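# Swing the folded wire-holder arm fully outward

## Task

On the harness board, find the wire holder mounted on a swing arm that is currently folded in over the board, and rotate that arm outward until it reaches its end stop. It only counts if the arm stays swung out on its own once the robot lets go, so finish by releasing it and moving the hand away.

## Robot and tools

Robot: one arm carrying a five-finger right hand (little, ring, middle, index, and a thumb with separate bend and turn motors). A scene image set comes from three cameras, in this order: cam_high, cam_low, cam_wrist, each 504x504. A reference image page may accompany the scene.

Frames. Results report the hand point in the scene frame: origin on the table top under the arm base, +z up, +y to the left when facing along +x; position in metres, orientation as end_effector_quat_wxyz, velocities in m/s and rad/s. The hand point is fixed to the palm, 0.05 m in front of it, where the index pad meets the thumb tip in a pinch. Its own axes: +z along the straightened fingers (fingertips extend 0.06 to 0.07 m past it), +y out of the palm, +x across the palm toward the little finger. A wrist bracket on the little-finger side protrudes 0.03 m beyond the point along +y and 0.11 m across the palm and can collide with things. The reported position can be slightly off, more so at long reach.

The row (used by execute_actions and move): 14 numbers, each in [-1, 1], one list for the single arm: dx, dy, dz, rx, ry, rz, little, ring, middle, index, thumb_bend, thumb_turn, force_limit, speed. The first six are an offset (not a pose) of the hand point, expressed in the hand point's own axes, measured from its pose at the start of the action (for a call's first action, the last pose a result reported). Scale: 1.0 = 0.6 m for dx, dy, dz and 180 degrees for the rotation vector rx, ry, rz. Every row in a table is relative to that same start, not to the previous row. The six hand numbers are absolute targets: -1 open/straight, +1 closed/curled; for thumb_turn, -1 beside the palm, +1 opposite the fingers. A pinch is about index +0.22, thumb_bend +0.75, thumb_turn +0.57. force_limit maps -1..+1 linearly to roughly 0..10 N at the fingertip (0..15 N for both thumb motors) and only stops closing motors. speed maps -1..+1 to near zero..full (full travel 0.6 s); close at -0.9 or lower for a gentle grip.

execute_actions(actions): a list of actions run in order; each action is a table of up to 15 rows, one row per 1/30 s step, the last row held if fewer than 15. An empty list just returns state and images. The commanded pose is clipped each step to within 100 mm and 16 degrees of the measured pose, so big offsets need several actions; motion also lags about 0.17 s. The "Hand target" line shows where the controller is currently driving.

move(target, speed, stop_force, blocking): a straight path toward one row (offset from the pose in the latest result that shows one). speed is in m/s, 0.002 to 0.5 (default 0.25); turning is capped at twice that in rad/s. Paths last 0.5 to 10 s. The hand numbers are sent at the start. stop_force (N, 9 to 40, not allowed in the first 0.2 s, not with blocking=false) ends the path when push against the motion exceeds it for 2 steps, then backs off 2 steps and holds; it is measured along the straight line to the target in the starting axes, so don't rely on it for turning moves, and omit it when backing off a contact. Only contacts beyond the wrist sensor are felt. blocking=false returns after 0.5 s; then use wait(seconds, 0 to 10) or stop() before sending anything new. The move result line reports the ending: done, off_target, moving, held, fault, or contact (stop_force triggered; takes precedence), plus limits such as paced (pose clipped) or held (some steps blocked, after which the arm can speed up), and distance from target.

Other tools: wait(seconds) lets time run; stop() brakes a running move; zoom_image(camera, region=[x0,y0,x1,y1], at most 504x504 px) gives a closer view; show_instructions() shows reference images; finished_scene(scene=current scene number) ends the scene irreversibly and reports success.

Result lines: hand_measured, hand_stopped_by (moving, target, force, stalled, fault), hand_load_n (positive = finger pushed open; near 0 means grip lost), hand_force_limit, hand_speed, Wrist force and Wrist torque in the end effector's axes (offset up to about 4 N, noise to 2.4 N, saturates near 50 N, may say no reading at start), "pose unreachable" when the clearance check altered a command, MOTOR HOT from 70 °C and OVER-TEMPERATURE FAULT at 85 °C.

Avoid: contact torque at a joint limit (138 N m for the three large joints, 25.7 N m for the wrists) or 150 N of outside force causes a 10 s stop that skips the rest of the call. The arm is stiff, so aiming even slightly beyond a firm surface can fault; approach slowly, use stop_force, and keep targets near the contact. Don't slam, drop or knock things over, and don't leave the hand holding the swing arm in place: push it to its stop, release, and withdraw. Joint ranges: pan ±3.142, lift ±6.283, elbow 0 to 3.142, wrists ±6.283 rad. Camera calibration values are given per camera (K, D, T_world_to_cam) and may be off by a few degrees and millimetres.

Each tool is called after "Emit:" as a command line: name --argument value for each argument, lists and objects as JSON in quotes; but a table of rows of numbers goes row by row, as --pt "numbers of a row", without its own name.

Reference images:

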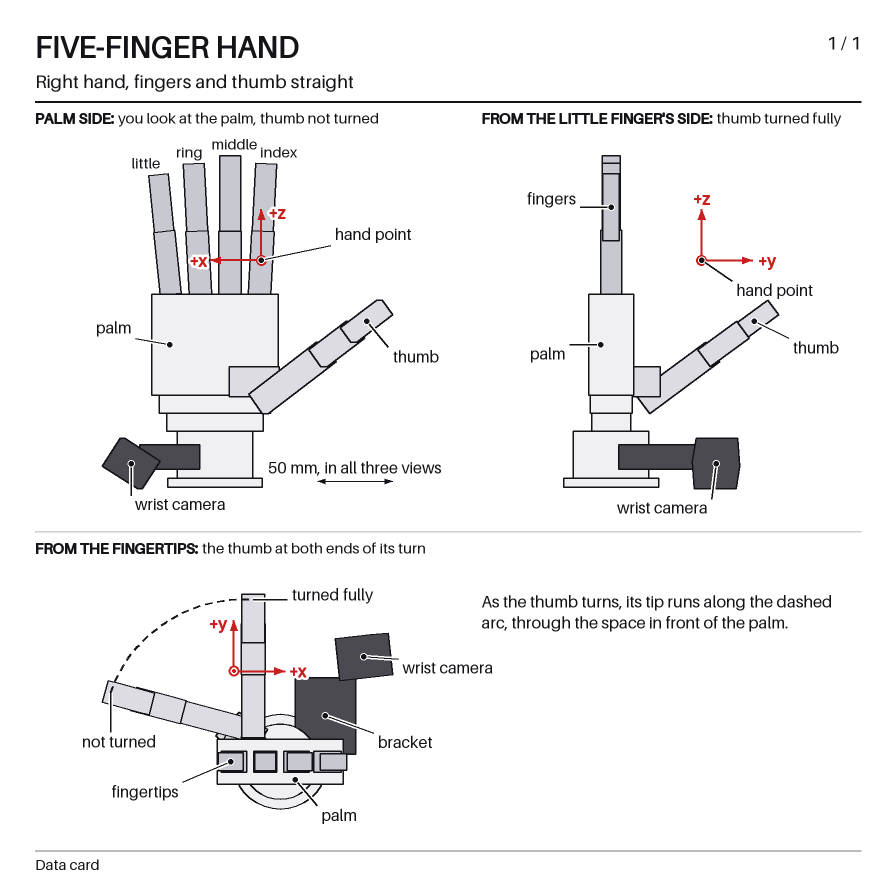

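## Session

Emit:
execute_actions --actions '[]'

Scene clock: 0.00 s.
end_effector_position=(+0.7587, -0.2431, +0.1960) hand_measured=(-1.000, -1.000, -1.000, -1.000, -1.000, -1.000) hand_load_n=(+0.0, +0.0, +0.0, +0.0, +0.0, +0.0) hand_stopped_by=(target, target, target, target, target, target) hand_force_limit=0.00 hand_speed=-0.80 end_effector_quat_wxyz=(-0.382, +0.694, -0.352, +0.499) end_effector_velocity=(+0.000, -0.000, -0.000) end_effector_angular_velocity=(-0.001, +0.001, -0.001)
Joint positions: [-0.582 -1.278  1.413  0.08   1.081 -4.283]
Joint velocities: [ 0.     0.    -0.     0.     0.002 -0.   ]
Motor temperatures (°C, as the motors report them): [24 23 23 29 28 31]
Wrist force (N, on the end effector, along its own x y z axes, offset not removed): no reading
Wrist torque (N m, same axes, about the end effector's origin, offset not removed): no reading
Hand target: +0.759, -0.243, +0.196; -0.382, +0.694, -0.352, +0.499

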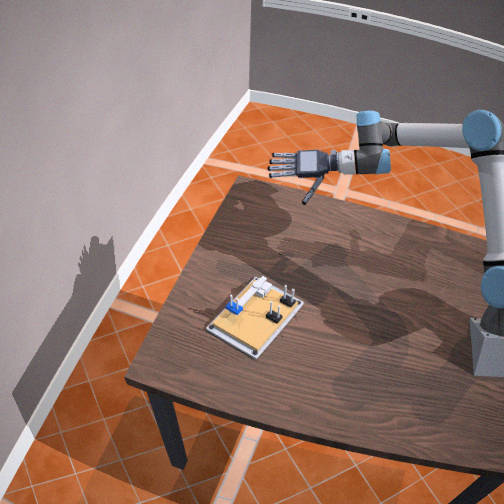

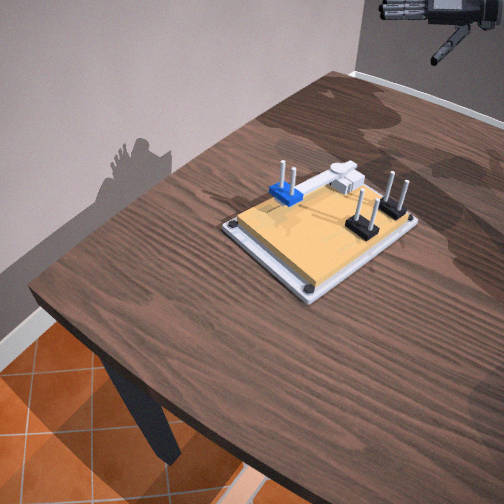

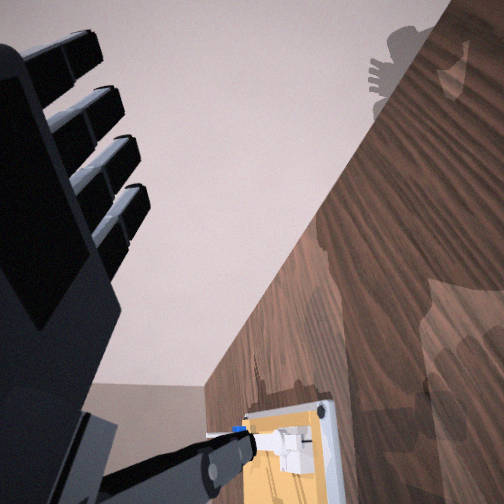

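Emit:
zoom_image --camera "cam_low" --region '[200, 130, 440, 320]'

Emit:
zoom_image --camera "cam_high" --region '[190, 260, 320, 370]'

Emit:
zoom_image --camera "cam_wrist" --region '[180, 384, 360, 504]'

Region (200, 130, 440, 320) of cam_low's 504x504 image, scaled by 2.100, with more detail than that image has; it fills the top 399 rows of this view, and the rest is white.

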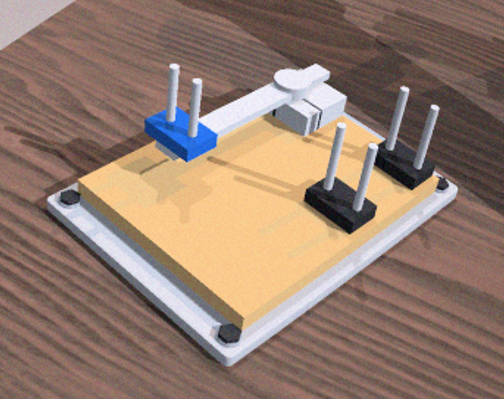

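Region (190, 260, 320, 370) of cam_high's 504x504 image, scaled by 3.877, with more detail than that image has; it fills the top 426 rows of this view, and the rest is white.

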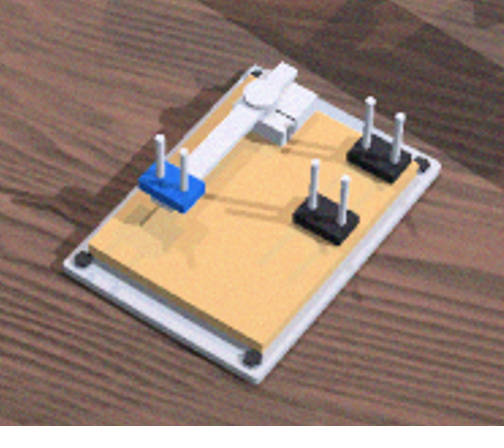

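Region (180, 384, 360, 504) of cam_wrist's 504x504 image, scaled by 2.800, with more detail than that image has.

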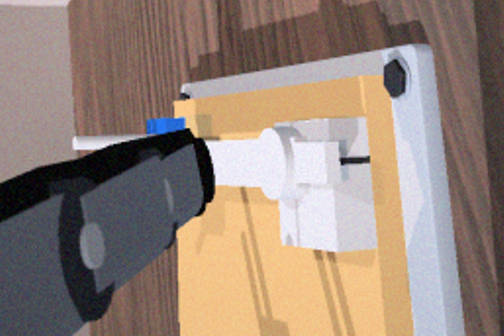

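Emit:
zoom_image --camera "cam_low" --region '[260, 150, 380, 220]'

Emit:
zoom_image --camera "cam_high" --region '[220, 270, 290, 325]'

Emit:
zoom_image --camera "cam_high" --region '[250, 100, 410, 220]'

Region (260, 150, 380, 220) of cam_low's 504x504 image, scaled by 4.200, with more detail than that image has; it fills the top 294 rows of this view, and the rest is white.

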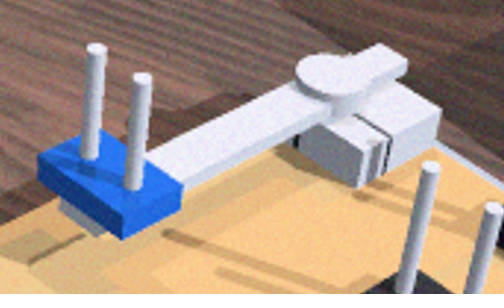

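Region (220, 270, 290, 325) of cam_high's 504x504 image, scaled by 7.200, with more detail than that image has; it fills the top 396 rows of this view, and the rest is white.

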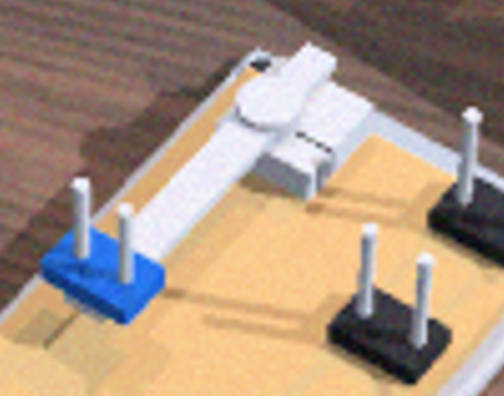

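Region (250, 100, 410, 220) of cam_high's 504x504 image, scaled by 3.150, with more detail than that image has; it fills the top 378 rows of this view, and the rest is white.

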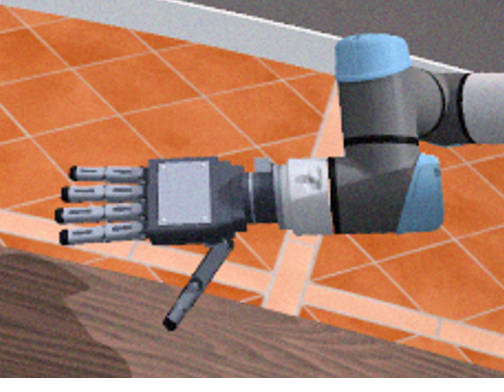

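Emit:
move --target '[-0.5288, -0.2463, 0.1722, 0.0494, -0.1753, -0.4008, -1, -1, -0.8, -0.8, -1, 1, 0.0, 0.5]' --speed 0.35

Scene clock: 20.83 s.
end_effector_position=(+0.7937, +0.1190, +0.1708) hand_measured=(-1.000, -1.000, -0.800, -0.800, -1.000, +1.000) hand_load_n=(+0.0, +0.0, +0.0, +0.0, +0.0, +0.0) hand_stopped_by=(target, target, target, target, target, target) hand_force_limit=0.00 hand_speed=0.50 end_effector_quat_wxyz=(-0.144, +0.838, +0.264, +0.455) end_effector_velocity=(+0.001, +0.003, +0.000) end_effector_angular_velocity=(-0.008, +0.001, +0.008)
Joint positions: [-0.008 -0.795  1.152  0.358  1.545 -5.444]
Joint velocities: [ 0.005  0.009 -0.013  0.01   0.005 -0.006]
Motor temperatures (°C, as the motors report them): [24 23 23 29 28 31]
Wrist force (N, on the end effector, along its own x y z axes, offset not removed): [0.3 -0.6 0.6]
Wrist torque (N m, same axes, about the end effector's origin, offset not removed): [-0.17 0.06 -0.20]
Hand target: +0.794, +0.119, +0.171; -0.144, +0.838, +0.264, +0.455
Off the commanded pose: 0.001 m, 0 deg.
move: done
camera_calibration (this result's frames):
cam_wrist: T_world_to_cam=[[0.525305, -0.845805, -0.0931091, -0.296726], [-0.794067, -0.447943, -0.410859, 0.755337], [0.305799, 0.289761, -0.906932, 0.0105674], [0, 0, 0, 1]] pos_world=[0.752428, 0.0843139, 0.292293]

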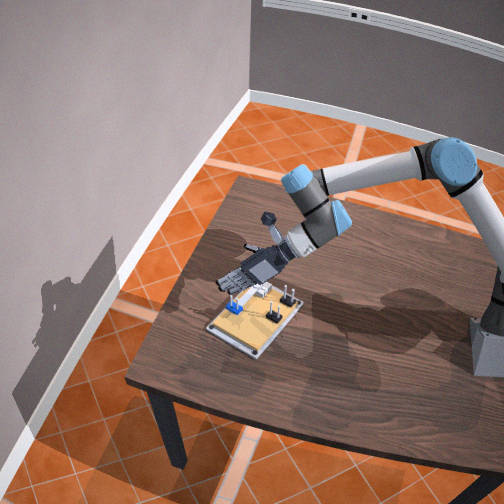

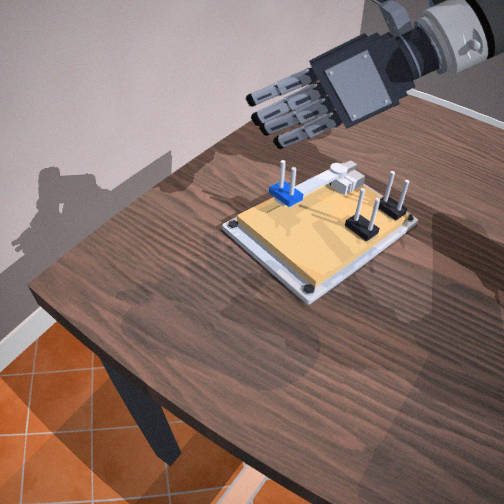

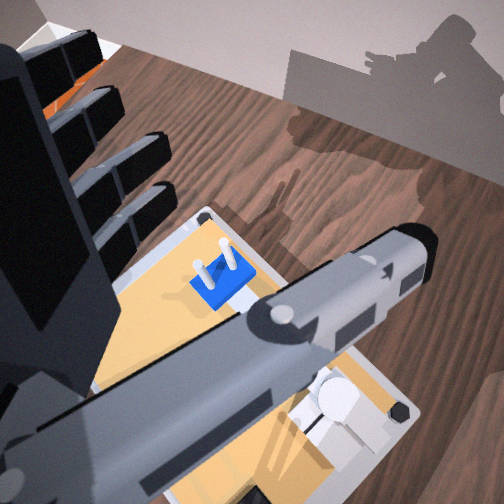

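Emit:
zoom_image --camera "cam_wrist" --region '[100, 160, 300, 340]'

Emit:
zoom_image --camera "cam_wrist" --region '[260, 340, 440, 504]'

Emit:
zoom_image --camera "cam_low" --region '[230, 60, 430, 240]'

Region (100, 160, 300, 340) of cam_wrist's 504x504 image, scaled by 2.520, with more detail than that image has; it fills the top 454 rows of this view, and the rest is white.

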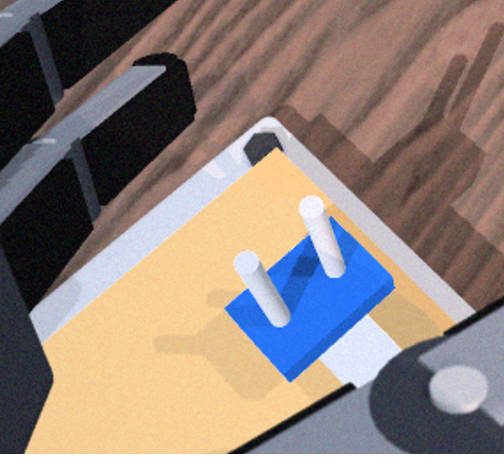

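Region (260, 340, 440, 504) of cam_wrist's 504x504 image, scaled by 2.800, with more detail than that image has; it fills the top 459 rows of this view, and the rest is white.

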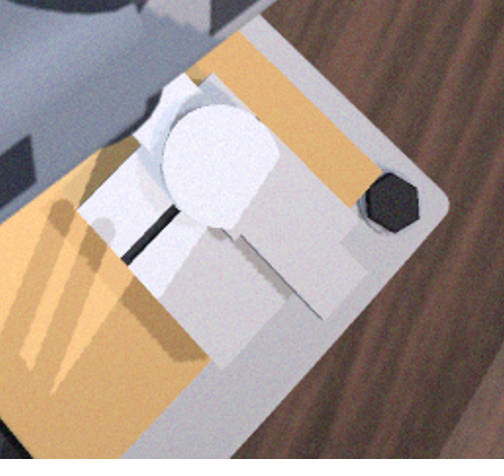

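Region (230, 60, 430, 240) of cam_low's 504x504 image, scaled by 2.520, with more detail than that image has; it fills the top 454 rows of this view, and the rest is white.

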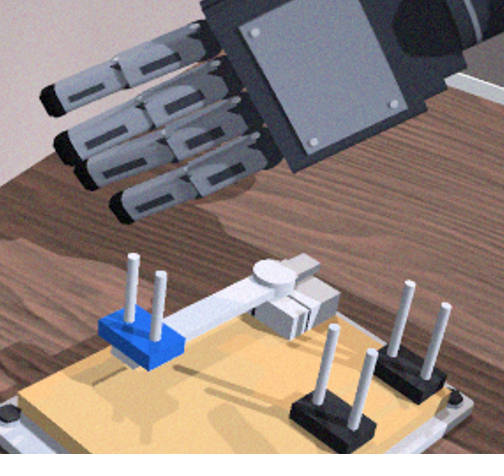

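Emit:
move --target '[-0.0905, -0.0167, 0.0528, 0, 0, 0, -1, -1, -0.8, -0.8, -1, 1, 0.0, 0.5]' --speed 0.12

Scene clock: 24.73 s.
end_effector_position=(+0.7855, +0.1256, +0.1084) hand_measured=(-1.000, -1.000, -0.800, -0.800, -1.000, +1.000) hand_load_n=(+0.0, +0.0, +0.0, +0.0, +0.0, +0.0) hand_stopped_by=(target, target, target, target, target, target) hand_force_limit=0.00 hand_speed=0.50 end_effector_quat_wxyz=(-0.144, +0.838, +0.264, +0.455) end_effector_velocity=(-0.000, +0.001, -0.003) end_effector_angular_velocity=(+0.002, -0.002, +0.001)
Joint positions: [-0.055 -0.764  1.253  0.228  1.51  -5.475]
Joint velocities: [-0.002  0.002  0.004 -0.007 -0.004 -0.002]
Motor temperatures (°C, as the motors report them): [24 23 23 29 28 31]
Wrist force (N, on the end effector, along its own x y z axes, offset not removed): [0.5 0.6 0.4]
Wrist torque (N m, same axes, about the end effector's origin, offset not removed): [0.10 -0.02 -0.08]
Hand target: +0.785, +0.126, +0.108; -0.144, +0.838, +0.264, +0.456
Off the commanded pose: 0.000 m, 0 deg.
move: done
camera_calibration (this result's frames):
cam_wrist: T_world_to_cam=[[0.525304, -0.845795, -0.0932023, -0.292632], [-0.794097, -0.447926, -0.410819, 0.726231], [0.305721, 0.289817, -0.90694, -0.0454071], [0, 0, 0, 1]] pos_world=[0.744301, 0.0909504, 0.229894]

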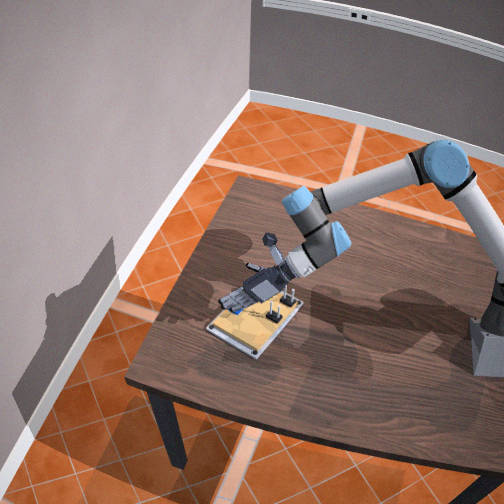

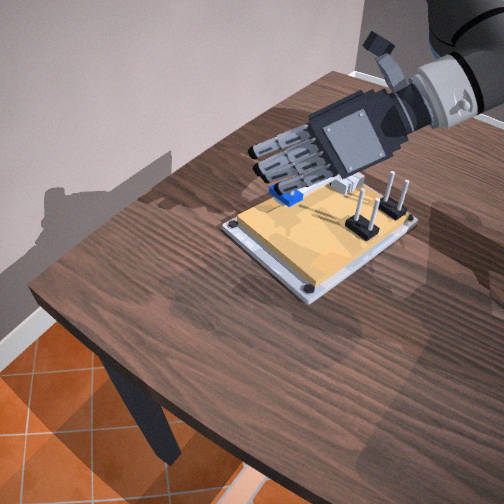

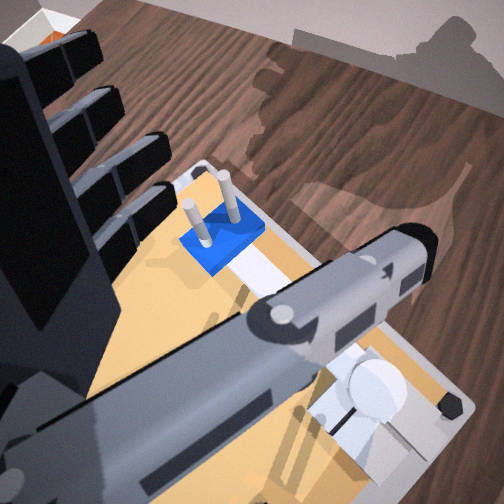

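Emit:
zoom_image --camera "cam_wrist" --region '[80, 120, 300, 320]'

Emit:
zoom_image --camera "cam_low" --region '[230, 100, 430, 250]'

Emit:
zoom_image --camera "cam_wrist" --region '[290, 324, 490, 504]'

Region (80, 120, 300, 320) of cam_wrist's 504x504 image, scaled by 2.291, with more detail than that image has; it fills the top 458 rows of this view, and the rest is white.

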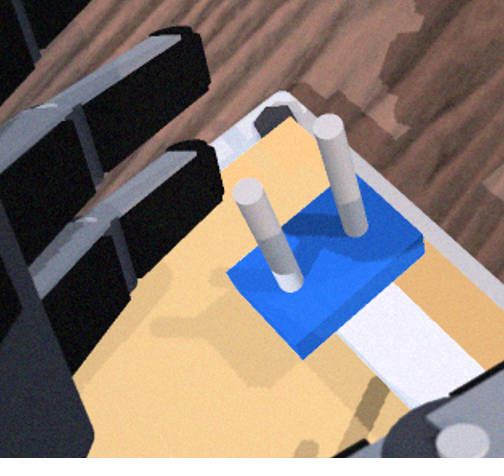

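Region (230, 100, 430, 250) of cam_low's 504x504 image, scaled by 2.520, with more detail than that image has; it fills the top 378 rows of this view, and the rest is white.

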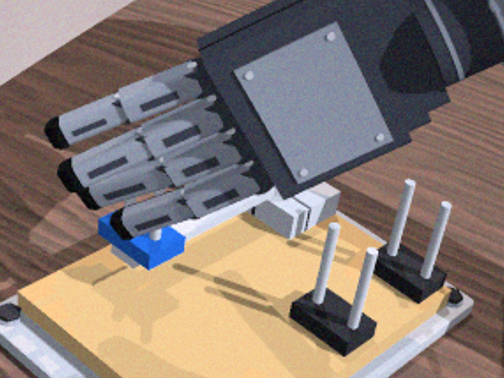

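Region (290, 324, 490, 504) of cam_wrist's 504x504 image, scaled by 2.520, with more detail than that image has; it fills the top 454 rows of this view, and the rest is white.

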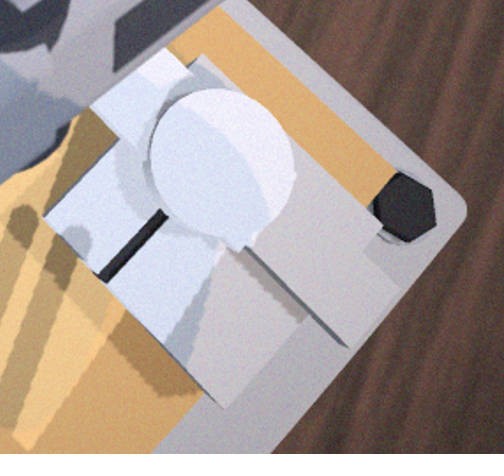

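Emit:
move --target '[0.0147, 0.0875, 0.0227, -0.0466, 0, 0.0303, -1, -1, -0.8, -0.8, -1, 1, 0.0, 0.5]' --speed 0.06 --stop_force 14

Scene clock: 31.37 s.
end_effector_position=(+0.8286, +0.0920, +0.1083) hand_measured=(-1.000, -1.000, -0.800, -0.800, -1.000, +1.000) hand_load_n=(+0.0, +0.0, +0.0, +3.0, +0.0, +0.0) hand_stopped_by=(target, target, target, target, target, target) hand_force_limit=0.00 hand_speed=0.50 end_effector_quat_wxyz=(-0.104, +0.858, +0.190, +0.466) end_effector_velocity=(+0.002, -0.001, +0.000) end_effector_angular_velocity=(-0.000, -0.000, -0.008)
Joint positions: [-0.058 -0.711  1.128  0.204  1.618 -5.382]
Joint velocities: [ 0.     0.003 -0.007 -0.     0.005  0.004]
Motor temperatures (°C, as the motors report them): [24 23 23 29 28 31]
Wrist force (N, on the end effector, along its own x y z axes, offset not removed): [2.2 -2.5 0.5]
Wrist torque (N m, same axes, about the end effector's origin, offset not removed): [0.11 -0.03 -0.08]
Hand target: +0.829, +0.092, +0.108; -0.104, +0.858, +0.190, +0.466
Off the commanded pose: 0.000 m, 0 deg.
move: done
camera_calibration (this result's frames):
cam_wrist: T_world_to_cam=[[0.371139, -0.923869, -0.093393, -0.208808], [-0.859753, -0.30389, -0.410457, 0.786478], [0.350827, 0.232632, -0.907085, -0.0810422], [0, 0, 0, 1]] pos_world=[0.782106, 0.0649442, 0.229802]

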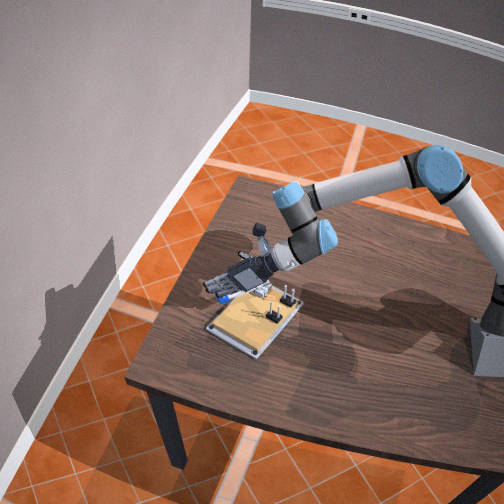

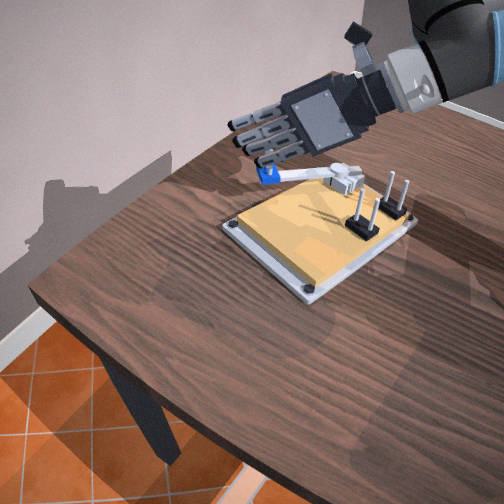

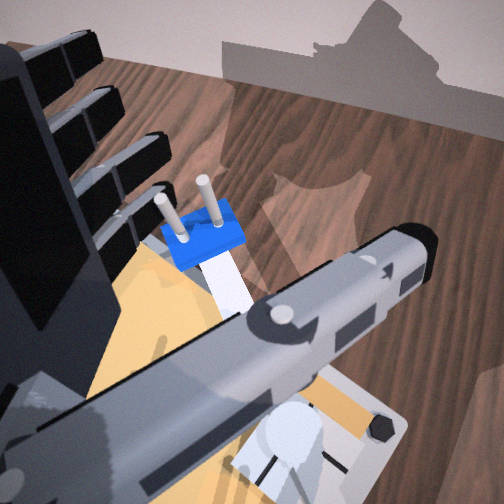

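Emit:
zoom_image --camera "cam_wrist" --region '[80, 120, 300, 320]'

Emit:
zoom_image --camera "cam_low" --region '[210, 80, 410, 240]'

Region (80, 120, 300, 320) of cam_wrist's 504x504 image, scaled by 2.291, with more detail than that image has; it fills the top 458 rows of this view, and the rest is white.

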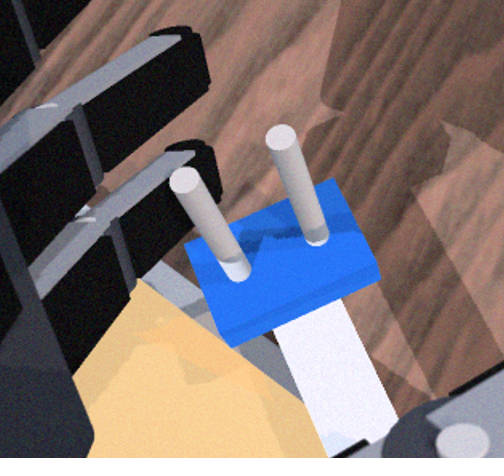

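Region (210, 80, 410, 240) of cam_low's 504x504 image, scaled by 2.520, with more detail than that image has; it fills the top 403 rows of this view, and the rest is white.

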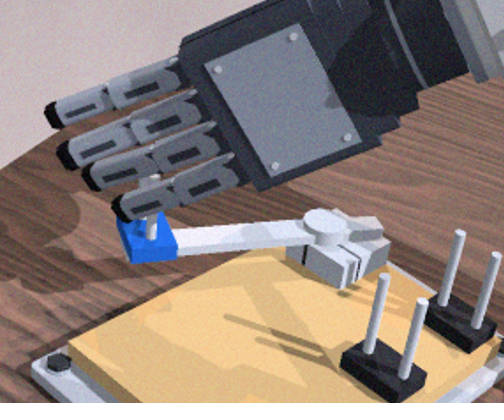

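Emit:
move --target '[0.0097, 0.0765, 0.015, -0.0513, 0, 0.0333, -1, -1, -0.8, -0.8, -1, 1, 0.0, 0.5]' --speed 0.1 --stop_force 14

Scene clock: 34.87 s.
end_effector_position=(+0.8575, +0.0550, +0.1081) hand_measured=(-1.000, -1.000, -0.800, -0.800, -1.000, +1.000) hand_load_n=(+0.0, +0.0, +0.0, +1.0, +0.0, +0.0) hand_stopped_by=(target, target, target, target, target, target) hand_force_limit=0.00 hand_speed=0.50 end_effector_quat_wxyz=(-0.059, +0.872, +0.107, +0.474) end_effector_velocity=(+0.002, -0.002, +0.000) end_effector_angular_velocity=(-0.001, +0.001, -0.009)
Joint positions: [-0.059 -0.67   1.031  0.166  1.747 -5.288]
Joint velocities: [ 0.     0.003 -0.007  0.     0.008  0.004]
Motor temperatures (°C, as the motors report them): [24 23 23 29 28 31]
Wrist force (N, on the end effector, along its own x y z axes, offset not removed): [0.1 -1.4 0.3]
Wrist torque (N m, same axes, about the end effector's origin, offset not removed): [-0.06 0.09 -0.04]
Hand target: +0.858, +0.055, +0.108; -0.059, +0.872, +0.107, +0.474
Off the commanded pose: 0.000 m, 0 deg.
move: done
camera_calibration (this result's frames):
cam_wrist: T_world_to_cam=[[0.188877, -0.977547, -0.0934215, -0.0944738], [-0.902037, -0.135108, -0.409971, 0.826942], [0.388144, 0.161704, -0.907302, -0.11081], [0, 0, 0, 1]] pos_world=[0.806786, 0.0372918, 0.229658]

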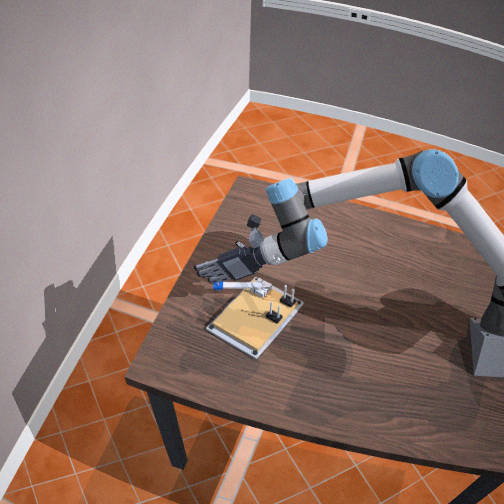

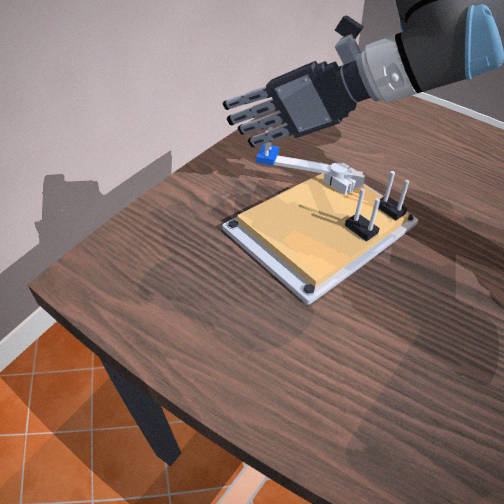

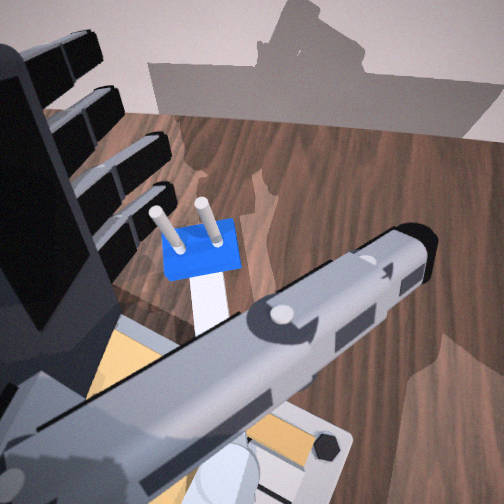

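Emit:
zoom_image --camera "cam_wrist" --region '[80, 120, 300, 320]'

Emit:
zoom_image --camera "cam_low" --region '[210, 60, 410, 220]'

Region (80, 120, 300, 320) of cam_wrist's 504x504 image, scaled by 2.291, with more detail than that image has; it fills the top 458 rows of this view, and the rest is white.

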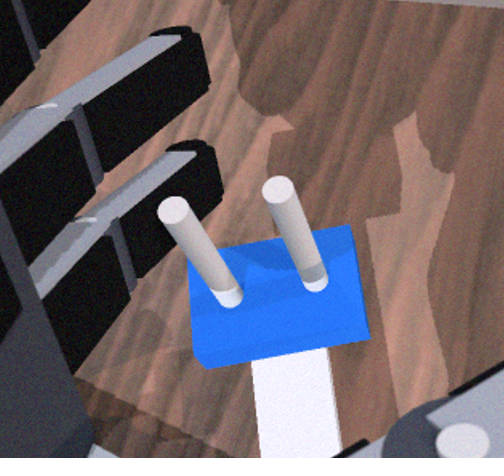

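Region (210, 60, 410, 220) of cam_low's 504x504 image, scaled by 2.520, with more detail than that image has; it fills the top 403 rows of this view, and the rest is white.

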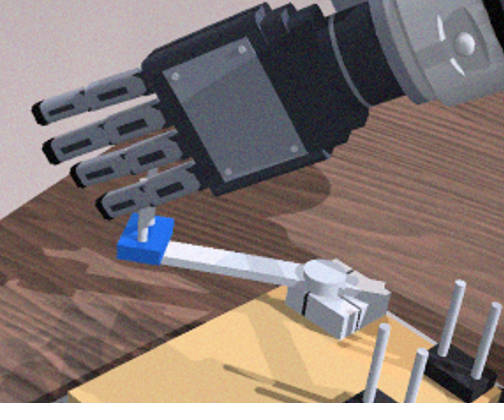

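Emit:
move --target '[-0.0186, 0.0841, -0.0146, -0.0559, 0, 0.0363, -1, -1, -0.8, -0.8, -1, 1, 0.0, 0.5]' --speed 0.1 --stop_force 12

Scene clock: 37.67 s.
end_effector_position=(+0.8567, +0.0031, +0.1034) hand_measured=(-1.000, -1.000, -0.800, -0.800, -1.000, +1.000) hand_load_n=(+0.0, +0.0, +0.0, +1.0, +0.0, +0.0) hand_stopped_by=(target, target, target, target, target, target) hand_force_limit=0.00 hand_speed=0.50 end_effector_quat_wxyz=(-0.010, +0.879, +0.016, +0.477) end_effector_velocity=(-0.000, -0.003, -0.000) end_effector_angular_velocity=(-0.001, +0.001, -0.013)
Joint positions: [-0.076 -0.69   1.052  0.073  1.882 -5.205]
Joint velocities: [-0.001 -0.     0.    -0.005  0.01   0.004]
Motor temperatures (°C, as the motors report them): [24 23 23 29 28 31]
Wrist force (N, on the end effector, along its own x y z axes, offset not removed): [0.3 -1.8 -0.5]
Wrist torque (N m, same axes, about the end effector's origin, offset not removed): [-0.07 -0.01 -0.18]
Hand target: +0.857, +0.003, +0.103; -0.009, +0.879, +0.016, +0.477
Off the commanded pose: 0.000 m, 0 deg.
move: done
camera_calibration (this result's frames):
cam_wrist: T_world_to_cam=[[-0.0170319, -0.995481, -0.0934164, 0.0310205], [-0.910761, 0.0539996, -0.409388, 0.824086], [0.412583, 0.0781073, -0.907565, -0.127035], [0, 0, 0, 1]] pos_world=[0.803486, -0.00369759, 0.224976]

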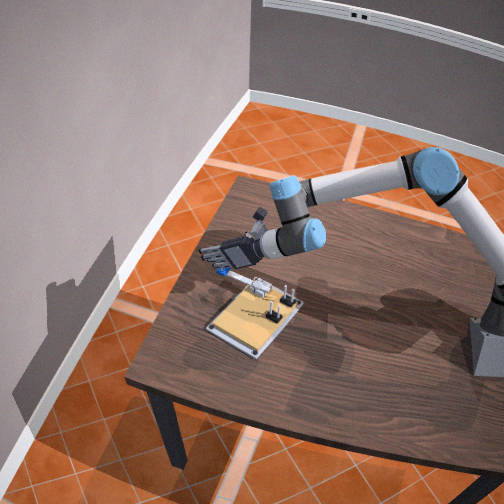

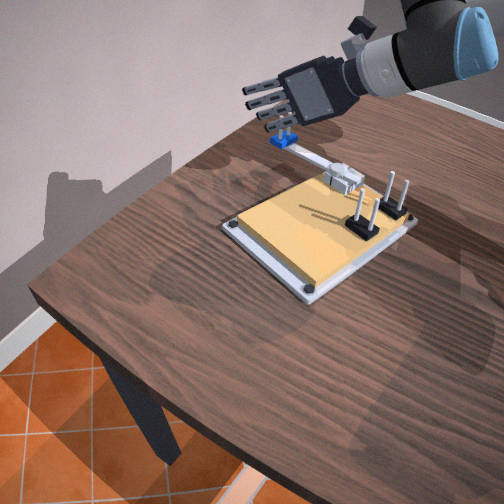

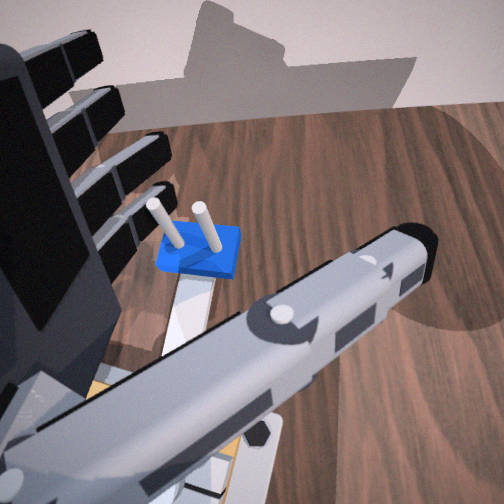

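Emit:
execute_actions --actions '[[[0, 0, 0, 0, 0, 0, -1, -1, -0.8, -0.2, -1, 1, 0.2, -0.8]], [[0, 0, 0, 0, 0, 0, -1, -1, -0.8, -0.2, -1, 1, 0.2, -0.8]]]'

Scene clock: 38.93 s.
end_effector_position=(+0.8567, +0.0031, +0.1034) hand_measured=(-1.000, -1.000, -0.800, -0.560, -1.000, +1.000) hand_load_n=(+0.0, +0.0, +0.0, +8.0, +0.0, +0.0) hand_stopped_by=(target, target, target, force, target, target) hand_force_limit=0.20 hand_speed=-0.80 end_effector_quat_wxyz=(-0.010, +0.879, +0.016, +0.477) end_effector_velocity=(-0.000, -0.000, +0.000) end_effector_angular_velocity=(-0.000, +0.000, -0.001)
Joint positions: [-0.076 -0.69   1.052  0.073  1.882 -5.205]
Joint velocities: [ 0.    -0.    -0.     0.     0.001 -0.   ]
Motor temperatures (°C, as the motors report them): [24 23 23 29 28 31]
Wrist force (N, on the end effector, along its own x y z axes, offset not removed): [0.0 -7.2 7.7]
Wrist torque (N m, same axes, about the end effector's origin, offset not removed): [-0.04 0.22 -0.01]
Hand target: +0.857, +0.003, +0.103; -0.010, +0.879, +0.016, +0.477
Off the commanded pose: 0.000 m, 0 deg.
camera_calibration (this result's frames):
cam_wrist: T_world_to_cam=[[-0.0169911, -0.995477, -0.0934747, 0.0309887], [-0.910728, 0.0539929, -0.409463, 0.824097], [0.412658, 0.0781728, -0.907525, -0.127077], [0, 0, 0, 1]] pos_world=[0.803494, -0.00371289, 0.225009]

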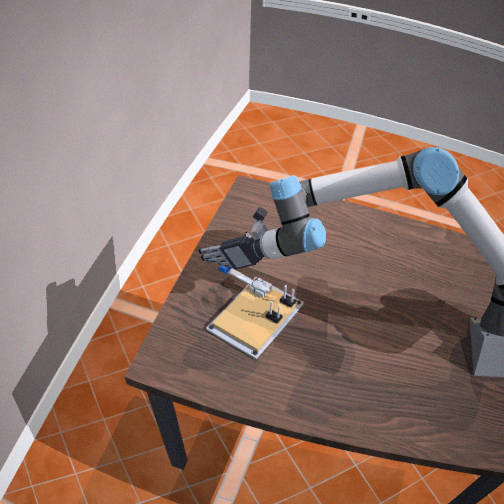

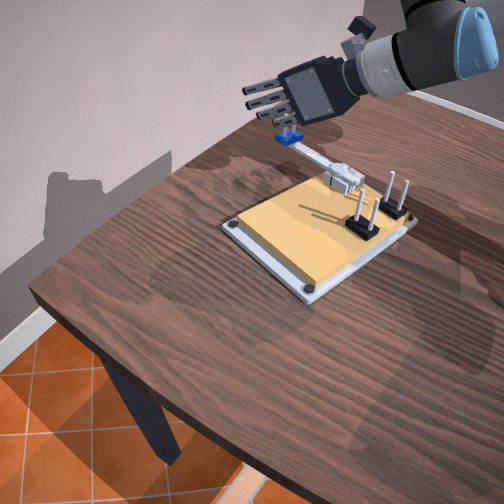

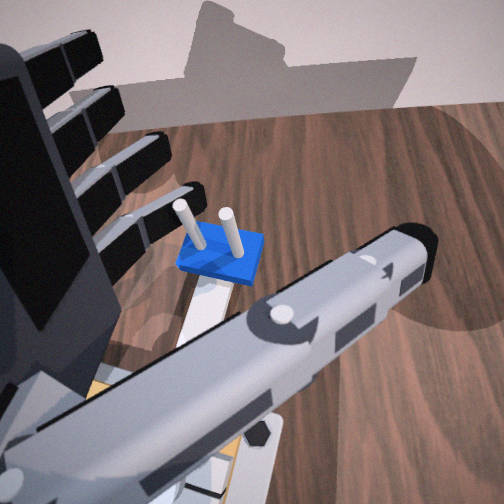

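Emit:
zoom_image --camera "cam_low" --region '[260, 100, 390, 210]'

Emit:
zoom_image --camera "cam_high" --region '[195, 235, 305, 325]'

Region (260, 100, 390, 210) of cam_low's 504x504 image, scaled by 3.877, with more detail than that image has; it fills the top 426 rows of this view, and the rest is white.

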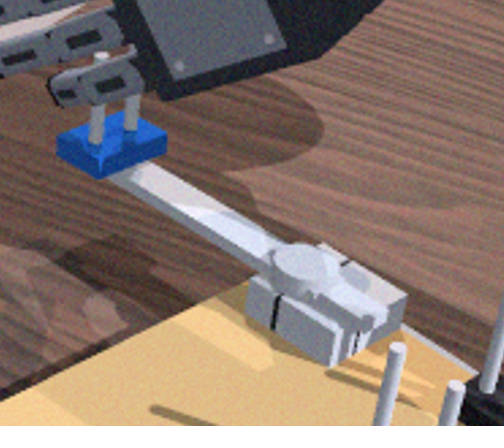

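Region (195, 235, 305, 325) of cam_high's 504x504 image, scaled by 4.582, with more detail than that image has; it fills the top 412 rows of this view, and the rest is white.

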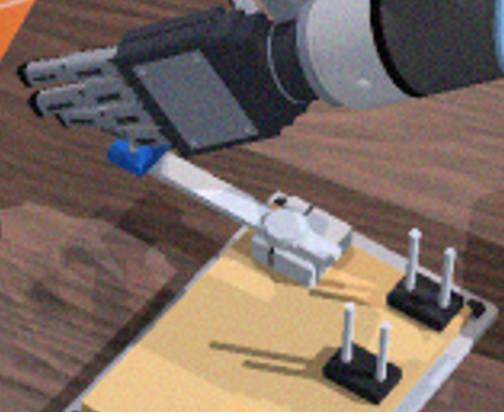

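Emit:
move --target '[0.1677, -0.0833, -0.109, 0, 0, 0, -1, -1, -1, -1, -1, 1, 0.2, 0.6]' --speed 0.25

Scene clock: 41.20 s.
end_effector_position=(+0.8548, +0.0526, +0.2233) hand_measured=(-1.000, -1.000, -1.000, -1.000, -1.000, +1.000) hand_load_n=(+0.0, +0.0, +0.0, +0.0, +0.0, +0.0) hand_stopped_by=(target, target, target, target, target, target) hand_force_limit=0.20 hand_speed=0.60 end_effector_quat_wxyz=(-0.010, +0.879, +0.016, +0.477) end_effector_velocity=(+0.000, +0.001, +0.002) end_effector_angular_velocity=(-0.000, +0.003, -0.000)
Joint positions: [ 0.084 -0.661  0.808  0.315  2.027 -5.131]
Joint velocities: [ 0.003  0.005 -0.013  0.011  0.004  0.003]
Motor temperatures (°C, as the motors report them): [24 23 23 29 28 31]
Wrist force (N, on the end effector, along its own x y z axes, offset not removed): [1.2 0.0 0.3]
Wrist torque (N m, same axes, about the end effector's origin, offset not removed): [-0.07 -0.18 -0.16]
Hand target: +0.855, +0.053, +0.224; -0.010, +0.879, +0.016, +0.477
Off the commanded pose: 0.000 m, 0 deg.
move: done
camera_calibration (this result's frames):
cam_wrist: T_world_to_cam=[[-0.0168791, -0.995506, -0.0931861, 0.0912196], [-0.910586, 0.0537997, -0.409804, 0.868709], [0.412975, 0.0779368, -0.907401, -0.0216347], [0, 0, 0, 1]] pos_world=[0.801509, 0.0457595, 0.34487]

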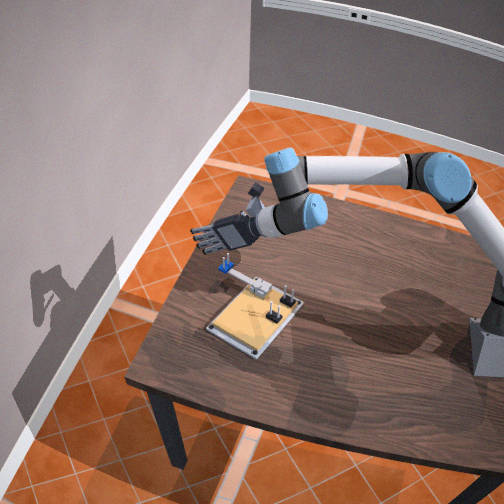

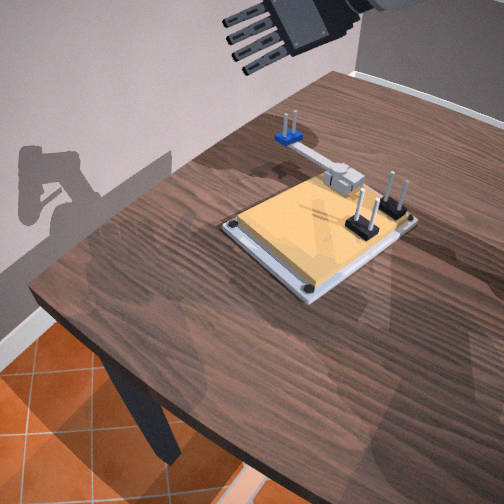

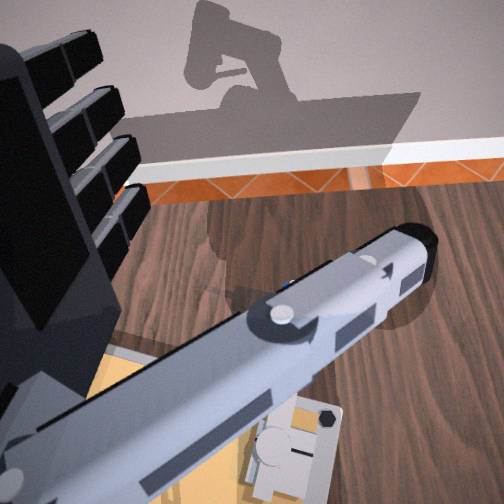

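Emit:
zoom_image --camera "cam_low" --region '[260, 100, 390, 210]'

Emit:
zoom_image --camera "cam_wrist" --region '[220, 384, 360, 504]'

Region (260, 100, 390, 210) of cam_low's 504x504 image, scaled by 3.877, with more detail than that image has; it fills the top 426 rows of this view, and the rest is white.

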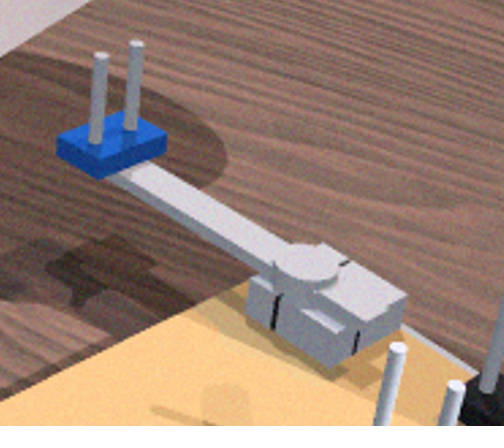

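Region (220, 384, 360, 504) of cam_wrist's 504x504 image, scaled by 3.600, with more detail than that image has; it fills the top 432 rows of this view, and the rest is white.

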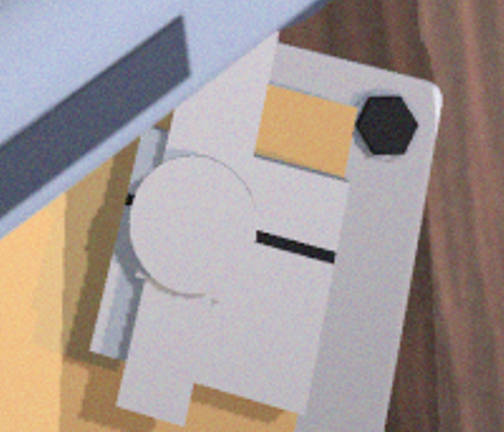

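Emit:
finished_scene --scene 1

The scene is finished: the task was done.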